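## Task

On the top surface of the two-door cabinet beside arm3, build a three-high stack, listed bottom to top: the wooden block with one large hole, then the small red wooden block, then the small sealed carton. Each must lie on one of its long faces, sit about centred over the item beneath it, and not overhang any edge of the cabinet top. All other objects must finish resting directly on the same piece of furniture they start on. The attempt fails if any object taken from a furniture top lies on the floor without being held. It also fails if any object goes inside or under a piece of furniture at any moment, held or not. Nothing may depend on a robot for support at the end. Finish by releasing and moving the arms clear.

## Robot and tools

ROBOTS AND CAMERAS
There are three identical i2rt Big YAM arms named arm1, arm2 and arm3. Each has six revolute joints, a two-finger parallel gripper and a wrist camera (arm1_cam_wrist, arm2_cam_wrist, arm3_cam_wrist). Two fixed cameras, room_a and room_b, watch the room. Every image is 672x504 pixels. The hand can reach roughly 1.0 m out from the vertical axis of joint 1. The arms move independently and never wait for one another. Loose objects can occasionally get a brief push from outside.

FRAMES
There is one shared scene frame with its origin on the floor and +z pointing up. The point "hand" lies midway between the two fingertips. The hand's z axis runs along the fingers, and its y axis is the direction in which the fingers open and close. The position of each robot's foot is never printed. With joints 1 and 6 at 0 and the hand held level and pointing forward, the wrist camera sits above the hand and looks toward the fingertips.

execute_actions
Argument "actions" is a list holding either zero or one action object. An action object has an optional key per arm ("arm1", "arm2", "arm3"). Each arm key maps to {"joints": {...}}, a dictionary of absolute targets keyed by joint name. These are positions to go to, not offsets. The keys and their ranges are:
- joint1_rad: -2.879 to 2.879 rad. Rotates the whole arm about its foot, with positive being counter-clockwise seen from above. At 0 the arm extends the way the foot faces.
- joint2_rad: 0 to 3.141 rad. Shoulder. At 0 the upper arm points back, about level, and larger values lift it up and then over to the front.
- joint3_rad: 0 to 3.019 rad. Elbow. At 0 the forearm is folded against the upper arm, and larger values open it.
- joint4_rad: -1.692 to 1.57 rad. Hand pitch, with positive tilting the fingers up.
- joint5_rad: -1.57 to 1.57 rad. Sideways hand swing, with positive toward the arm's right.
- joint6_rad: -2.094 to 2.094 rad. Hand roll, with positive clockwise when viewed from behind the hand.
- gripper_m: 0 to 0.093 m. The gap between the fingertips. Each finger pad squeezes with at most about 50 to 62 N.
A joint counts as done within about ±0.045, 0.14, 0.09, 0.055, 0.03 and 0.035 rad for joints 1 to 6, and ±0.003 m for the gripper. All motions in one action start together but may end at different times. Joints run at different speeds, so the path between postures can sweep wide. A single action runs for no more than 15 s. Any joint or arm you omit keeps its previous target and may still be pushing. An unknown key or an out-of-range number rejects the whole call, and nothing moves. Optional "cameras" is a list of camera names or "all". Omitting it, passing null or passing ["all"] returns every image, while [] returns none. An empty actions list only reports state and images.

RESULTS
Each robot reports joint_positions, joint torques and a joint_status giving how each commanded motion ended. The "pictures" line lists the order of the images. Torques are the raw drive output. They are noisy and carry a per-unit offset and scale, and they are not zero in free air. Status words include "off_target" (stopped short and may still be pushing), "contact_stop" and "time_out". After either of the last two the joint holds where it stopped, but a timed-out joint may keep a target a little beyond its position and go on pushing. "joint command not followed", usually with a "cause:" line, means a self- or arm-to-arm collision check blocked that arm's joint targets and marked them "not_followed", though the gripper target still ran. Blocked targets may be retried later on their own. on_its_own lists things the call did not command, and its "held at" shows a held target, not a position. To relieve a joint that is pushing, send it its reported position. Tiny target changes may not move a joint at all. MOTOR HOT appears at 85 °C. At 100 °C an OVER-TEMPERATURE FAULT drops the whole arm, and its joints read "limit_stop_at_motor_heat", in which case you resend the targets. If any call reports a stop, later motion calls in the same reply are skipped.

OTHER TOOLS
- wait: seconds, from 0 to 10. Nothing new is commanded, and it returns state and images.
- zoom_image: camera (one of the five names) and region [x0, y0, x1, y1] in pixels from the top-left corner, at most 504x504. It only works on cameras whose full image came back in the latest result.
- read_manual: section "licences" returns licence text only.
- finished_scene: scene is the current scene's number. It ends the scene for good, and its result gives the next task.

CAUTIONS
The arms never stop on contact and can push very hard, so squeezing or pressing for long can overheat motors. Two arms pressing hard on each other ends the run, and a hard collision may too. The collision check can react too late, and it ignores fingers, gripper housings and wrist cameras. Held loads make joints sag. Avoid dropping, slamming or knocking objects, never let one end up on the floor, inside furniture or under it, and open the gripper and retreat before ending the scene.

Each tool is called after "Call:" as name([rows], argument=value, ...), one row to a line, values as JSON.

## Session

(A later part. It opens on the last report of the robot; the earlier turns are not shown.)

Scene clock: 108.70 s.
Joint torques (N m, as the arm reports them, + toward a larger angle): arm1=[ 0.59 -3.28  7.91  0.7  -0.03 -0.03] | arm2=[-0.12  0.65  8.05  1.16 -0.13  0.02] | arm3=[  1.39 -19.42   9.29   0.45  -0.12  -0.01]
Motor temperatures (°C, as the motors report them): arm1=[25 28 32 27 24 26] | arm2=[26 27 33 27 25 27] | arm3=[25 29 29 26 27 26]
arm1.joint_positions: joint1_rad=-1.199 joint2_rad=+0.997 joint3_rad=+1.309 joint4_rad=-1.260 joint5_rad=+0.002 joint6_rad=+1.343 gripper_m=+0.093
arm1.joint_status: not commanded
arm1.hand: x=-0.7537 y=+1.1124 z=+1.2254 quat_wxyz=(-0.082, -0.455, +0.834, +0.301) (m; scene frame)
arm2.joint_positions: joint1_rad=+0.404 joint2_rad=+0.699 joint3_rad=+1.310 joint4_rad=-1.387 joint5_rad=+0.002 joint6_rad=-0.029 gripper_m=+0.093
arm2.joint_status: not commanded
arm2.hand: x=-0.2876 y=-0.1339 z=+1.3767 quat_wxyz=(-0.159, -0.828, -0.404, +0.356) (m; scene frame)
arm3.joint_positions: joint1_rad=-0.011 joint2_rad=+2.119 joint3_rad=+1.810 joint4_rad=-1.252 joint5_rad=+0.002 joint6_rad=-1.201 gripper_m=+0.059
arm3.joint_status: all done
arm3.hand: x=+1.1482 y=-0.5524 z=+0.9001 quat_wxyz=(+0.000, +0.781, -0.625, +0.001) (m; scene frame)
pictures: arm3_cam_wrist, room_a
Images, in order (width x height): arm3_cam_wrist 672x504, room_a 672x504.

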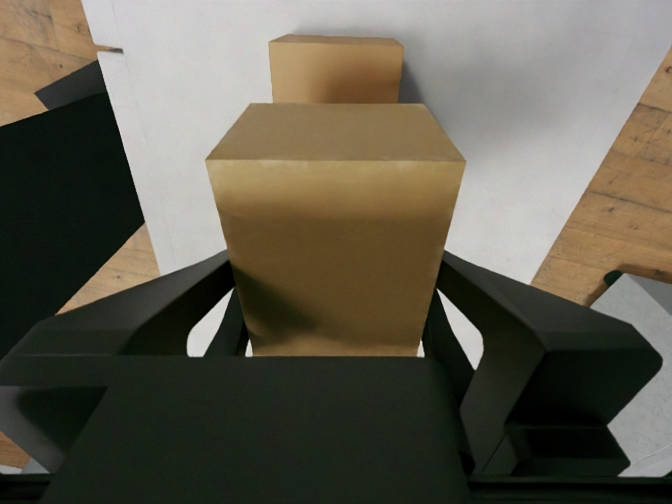

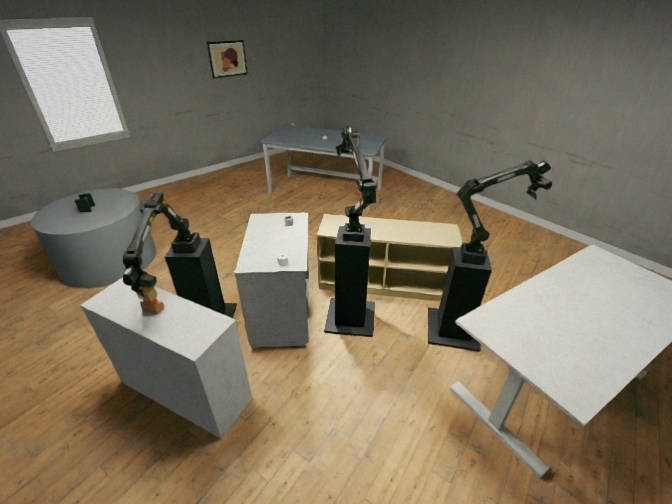

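Call:
execute_actions([
  {"arm3":{"joints":{"gripper_m":0.093}}},
], cameras=[])

Call:
execute_actions([
  {"arm3":{"joints":{"joint2_rad":1.65,"joint4_rad":-1.32}}},
], cameras=["arm3_cam_wrist","room_a"])

Call:
zoom_image(camera="room_a", region=[110, 260, 200, 325])

Scene clock: 111.63 s.
Joint torques (N m, as the arm reports them, + toward a larger angle): arm1=[ 0.58 -3.25  7.92  0.7  -0.03 -0.03] | arm2=[-0.13  0.54  7.91  1.13 -0.1   0.03] | arm3=[  1.53 -19.87   9.43   0.47  -0.1    0.01]
Motor temperatures (°C, as the motors report them): arm1=[25 28 32 27 24 26] | arm2=[26 27 33 27 25 27] | arm3=[25 29 29 26 27 26]
arm1.joint_positions: joint1_rad=-1.199 joint2_rad=+0.997 joint3_rad=+1.309 joint4_rad=-1.260 joint5_rad=+0.002 joint6_rad=+1.343 gripper_m=+0.093
arm1.joint_status: not commanded
arm1.hand: x=-0.7537 y=+1.1124 z=+1.2254 quat_wxyz=(-0.082, -0.455, +0.834, +0.301) (m; scene frame)
arm2.joint_positions: joint1_rad=+0.404 joint2_rad=+0.699 joint3_rad=+1.310 joint4_rad=-1.387 joint5_rad=+0.002 joint6_rad=-0.029 gripper_m=+0.093
arm2.joint_status: not commanded
arm2.hand: x=-0.2876 y=-0.1339 z=+1.3767 quat_wxyz=(-0.159, -0.828, -0.404, +0.356) (m; scene frame)
arm3.joint_positions: joint1_rad=-0.011 joint2_rad=+2.119 joint3_rad=+1.810 joint4_rad=-1.252 joint5_rad=+0.002 joint6_rad=-1.201 gripper_m=+0.093
arm3.joint_status: all done
arm3.hand: x=+1.1482 y=-0.5524 z=+0.9001 quat_wxyz=(+0.000, +0.781, -0.625, +0.001) (m; scene frame)
pictures: none
No camera images: the call's "cameras" was empty. Leave "cameras" out to get every camera's image.

Scene clock: 113.30 s.
Joint torques (N m, as the arm reports them, + toward a larger angle): arm1=[ 0.59 -3.26  7.92  0.7  -0.03 -0.03] | arm2=[ 0.53  0.4   7.95  1.22 -0.12 -0.02] | arm3=[  1.73 -15.8    8.74   0.74  -0.11   0.01]
Motor temperatures (°C, as the motors report them): arm1=[25 28 32 27 24 26] | arm2=[26 27 33 27 25 27] | arm3=[25 29 29 26 27 26]
arm1.joint_positions: joint1_rad=-1.199 joint2_rad=+0.997 joint3_rad=+1.309 joint4_rad=-1.260 joint5_rad=+0.002 joint6_rad=+1.343 gripper_m=+0.093
arm1.joint_status: not commanded
arm1.hand: x=-0.7537 y=+1.1124 z=+1.2254 quat_wxyz=(-0.082, -0.455, +0.834, +0.301) (m; scene frame)
arm2.joint_positions: joint1_rad=+0.404 joint2_rad=+0.699 joint3_rad=+1.310 joint4_rad=-1.387 joint5_rad=+0.002 joint6_rad=-0.029 gripper_m=+0.093
arm2.joint_status: not commanded
arm2.hand: x=-0.2876 y=-0.1339 z=+1.3767 quat_wxyz=(-0.159, -0.828, -0.404, +0.356) (m; scene frame)
arm3.joint_positions: joint1_rad=-0.011 joint2_rad=+1.655 joint3_rad=+1.833 joint4_rad=-1.313 joint5_rad=+0.001 joint6_rad=-1.201 gripper_m=+0.093
arm3.joint_status: all done
arm3.hand: x=+1.1151 y=-0.5744 z=+1.1910 quat_wxyz=(-0.202, +0.763, -0.610, +0.064) (m; scene frame)
pictures: arm3_cam_wrist, room_a
Images, in order (width x height): arm3_cam_wrist 672x504, room_a 672x504.

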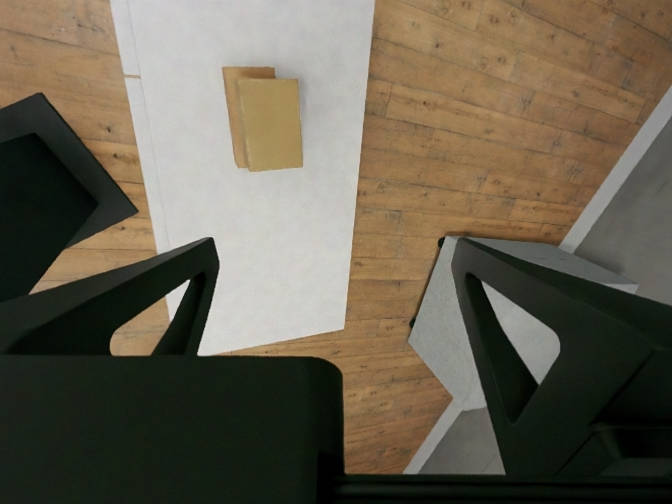

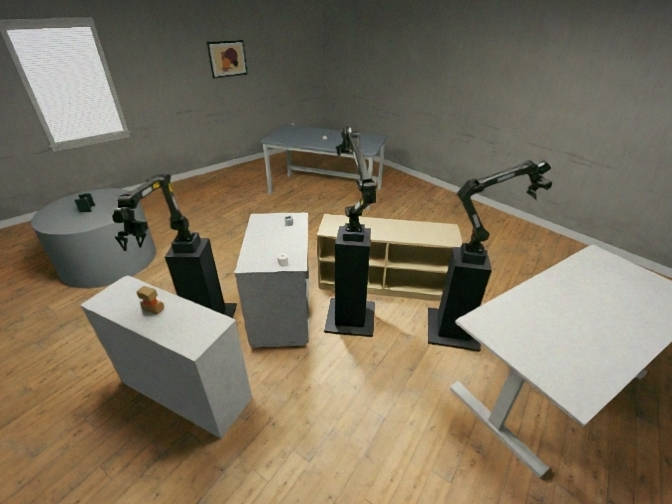

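Region (110, 260, 200, 325) of room_a's 672x504 image, scaled by 5.600, with more detail than that image has.

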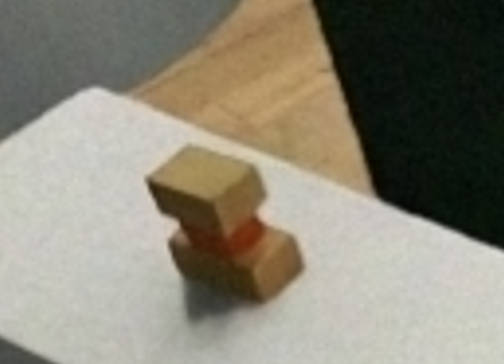

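Call:
finished_scene(scene=2)

The scene is finished: the task was done.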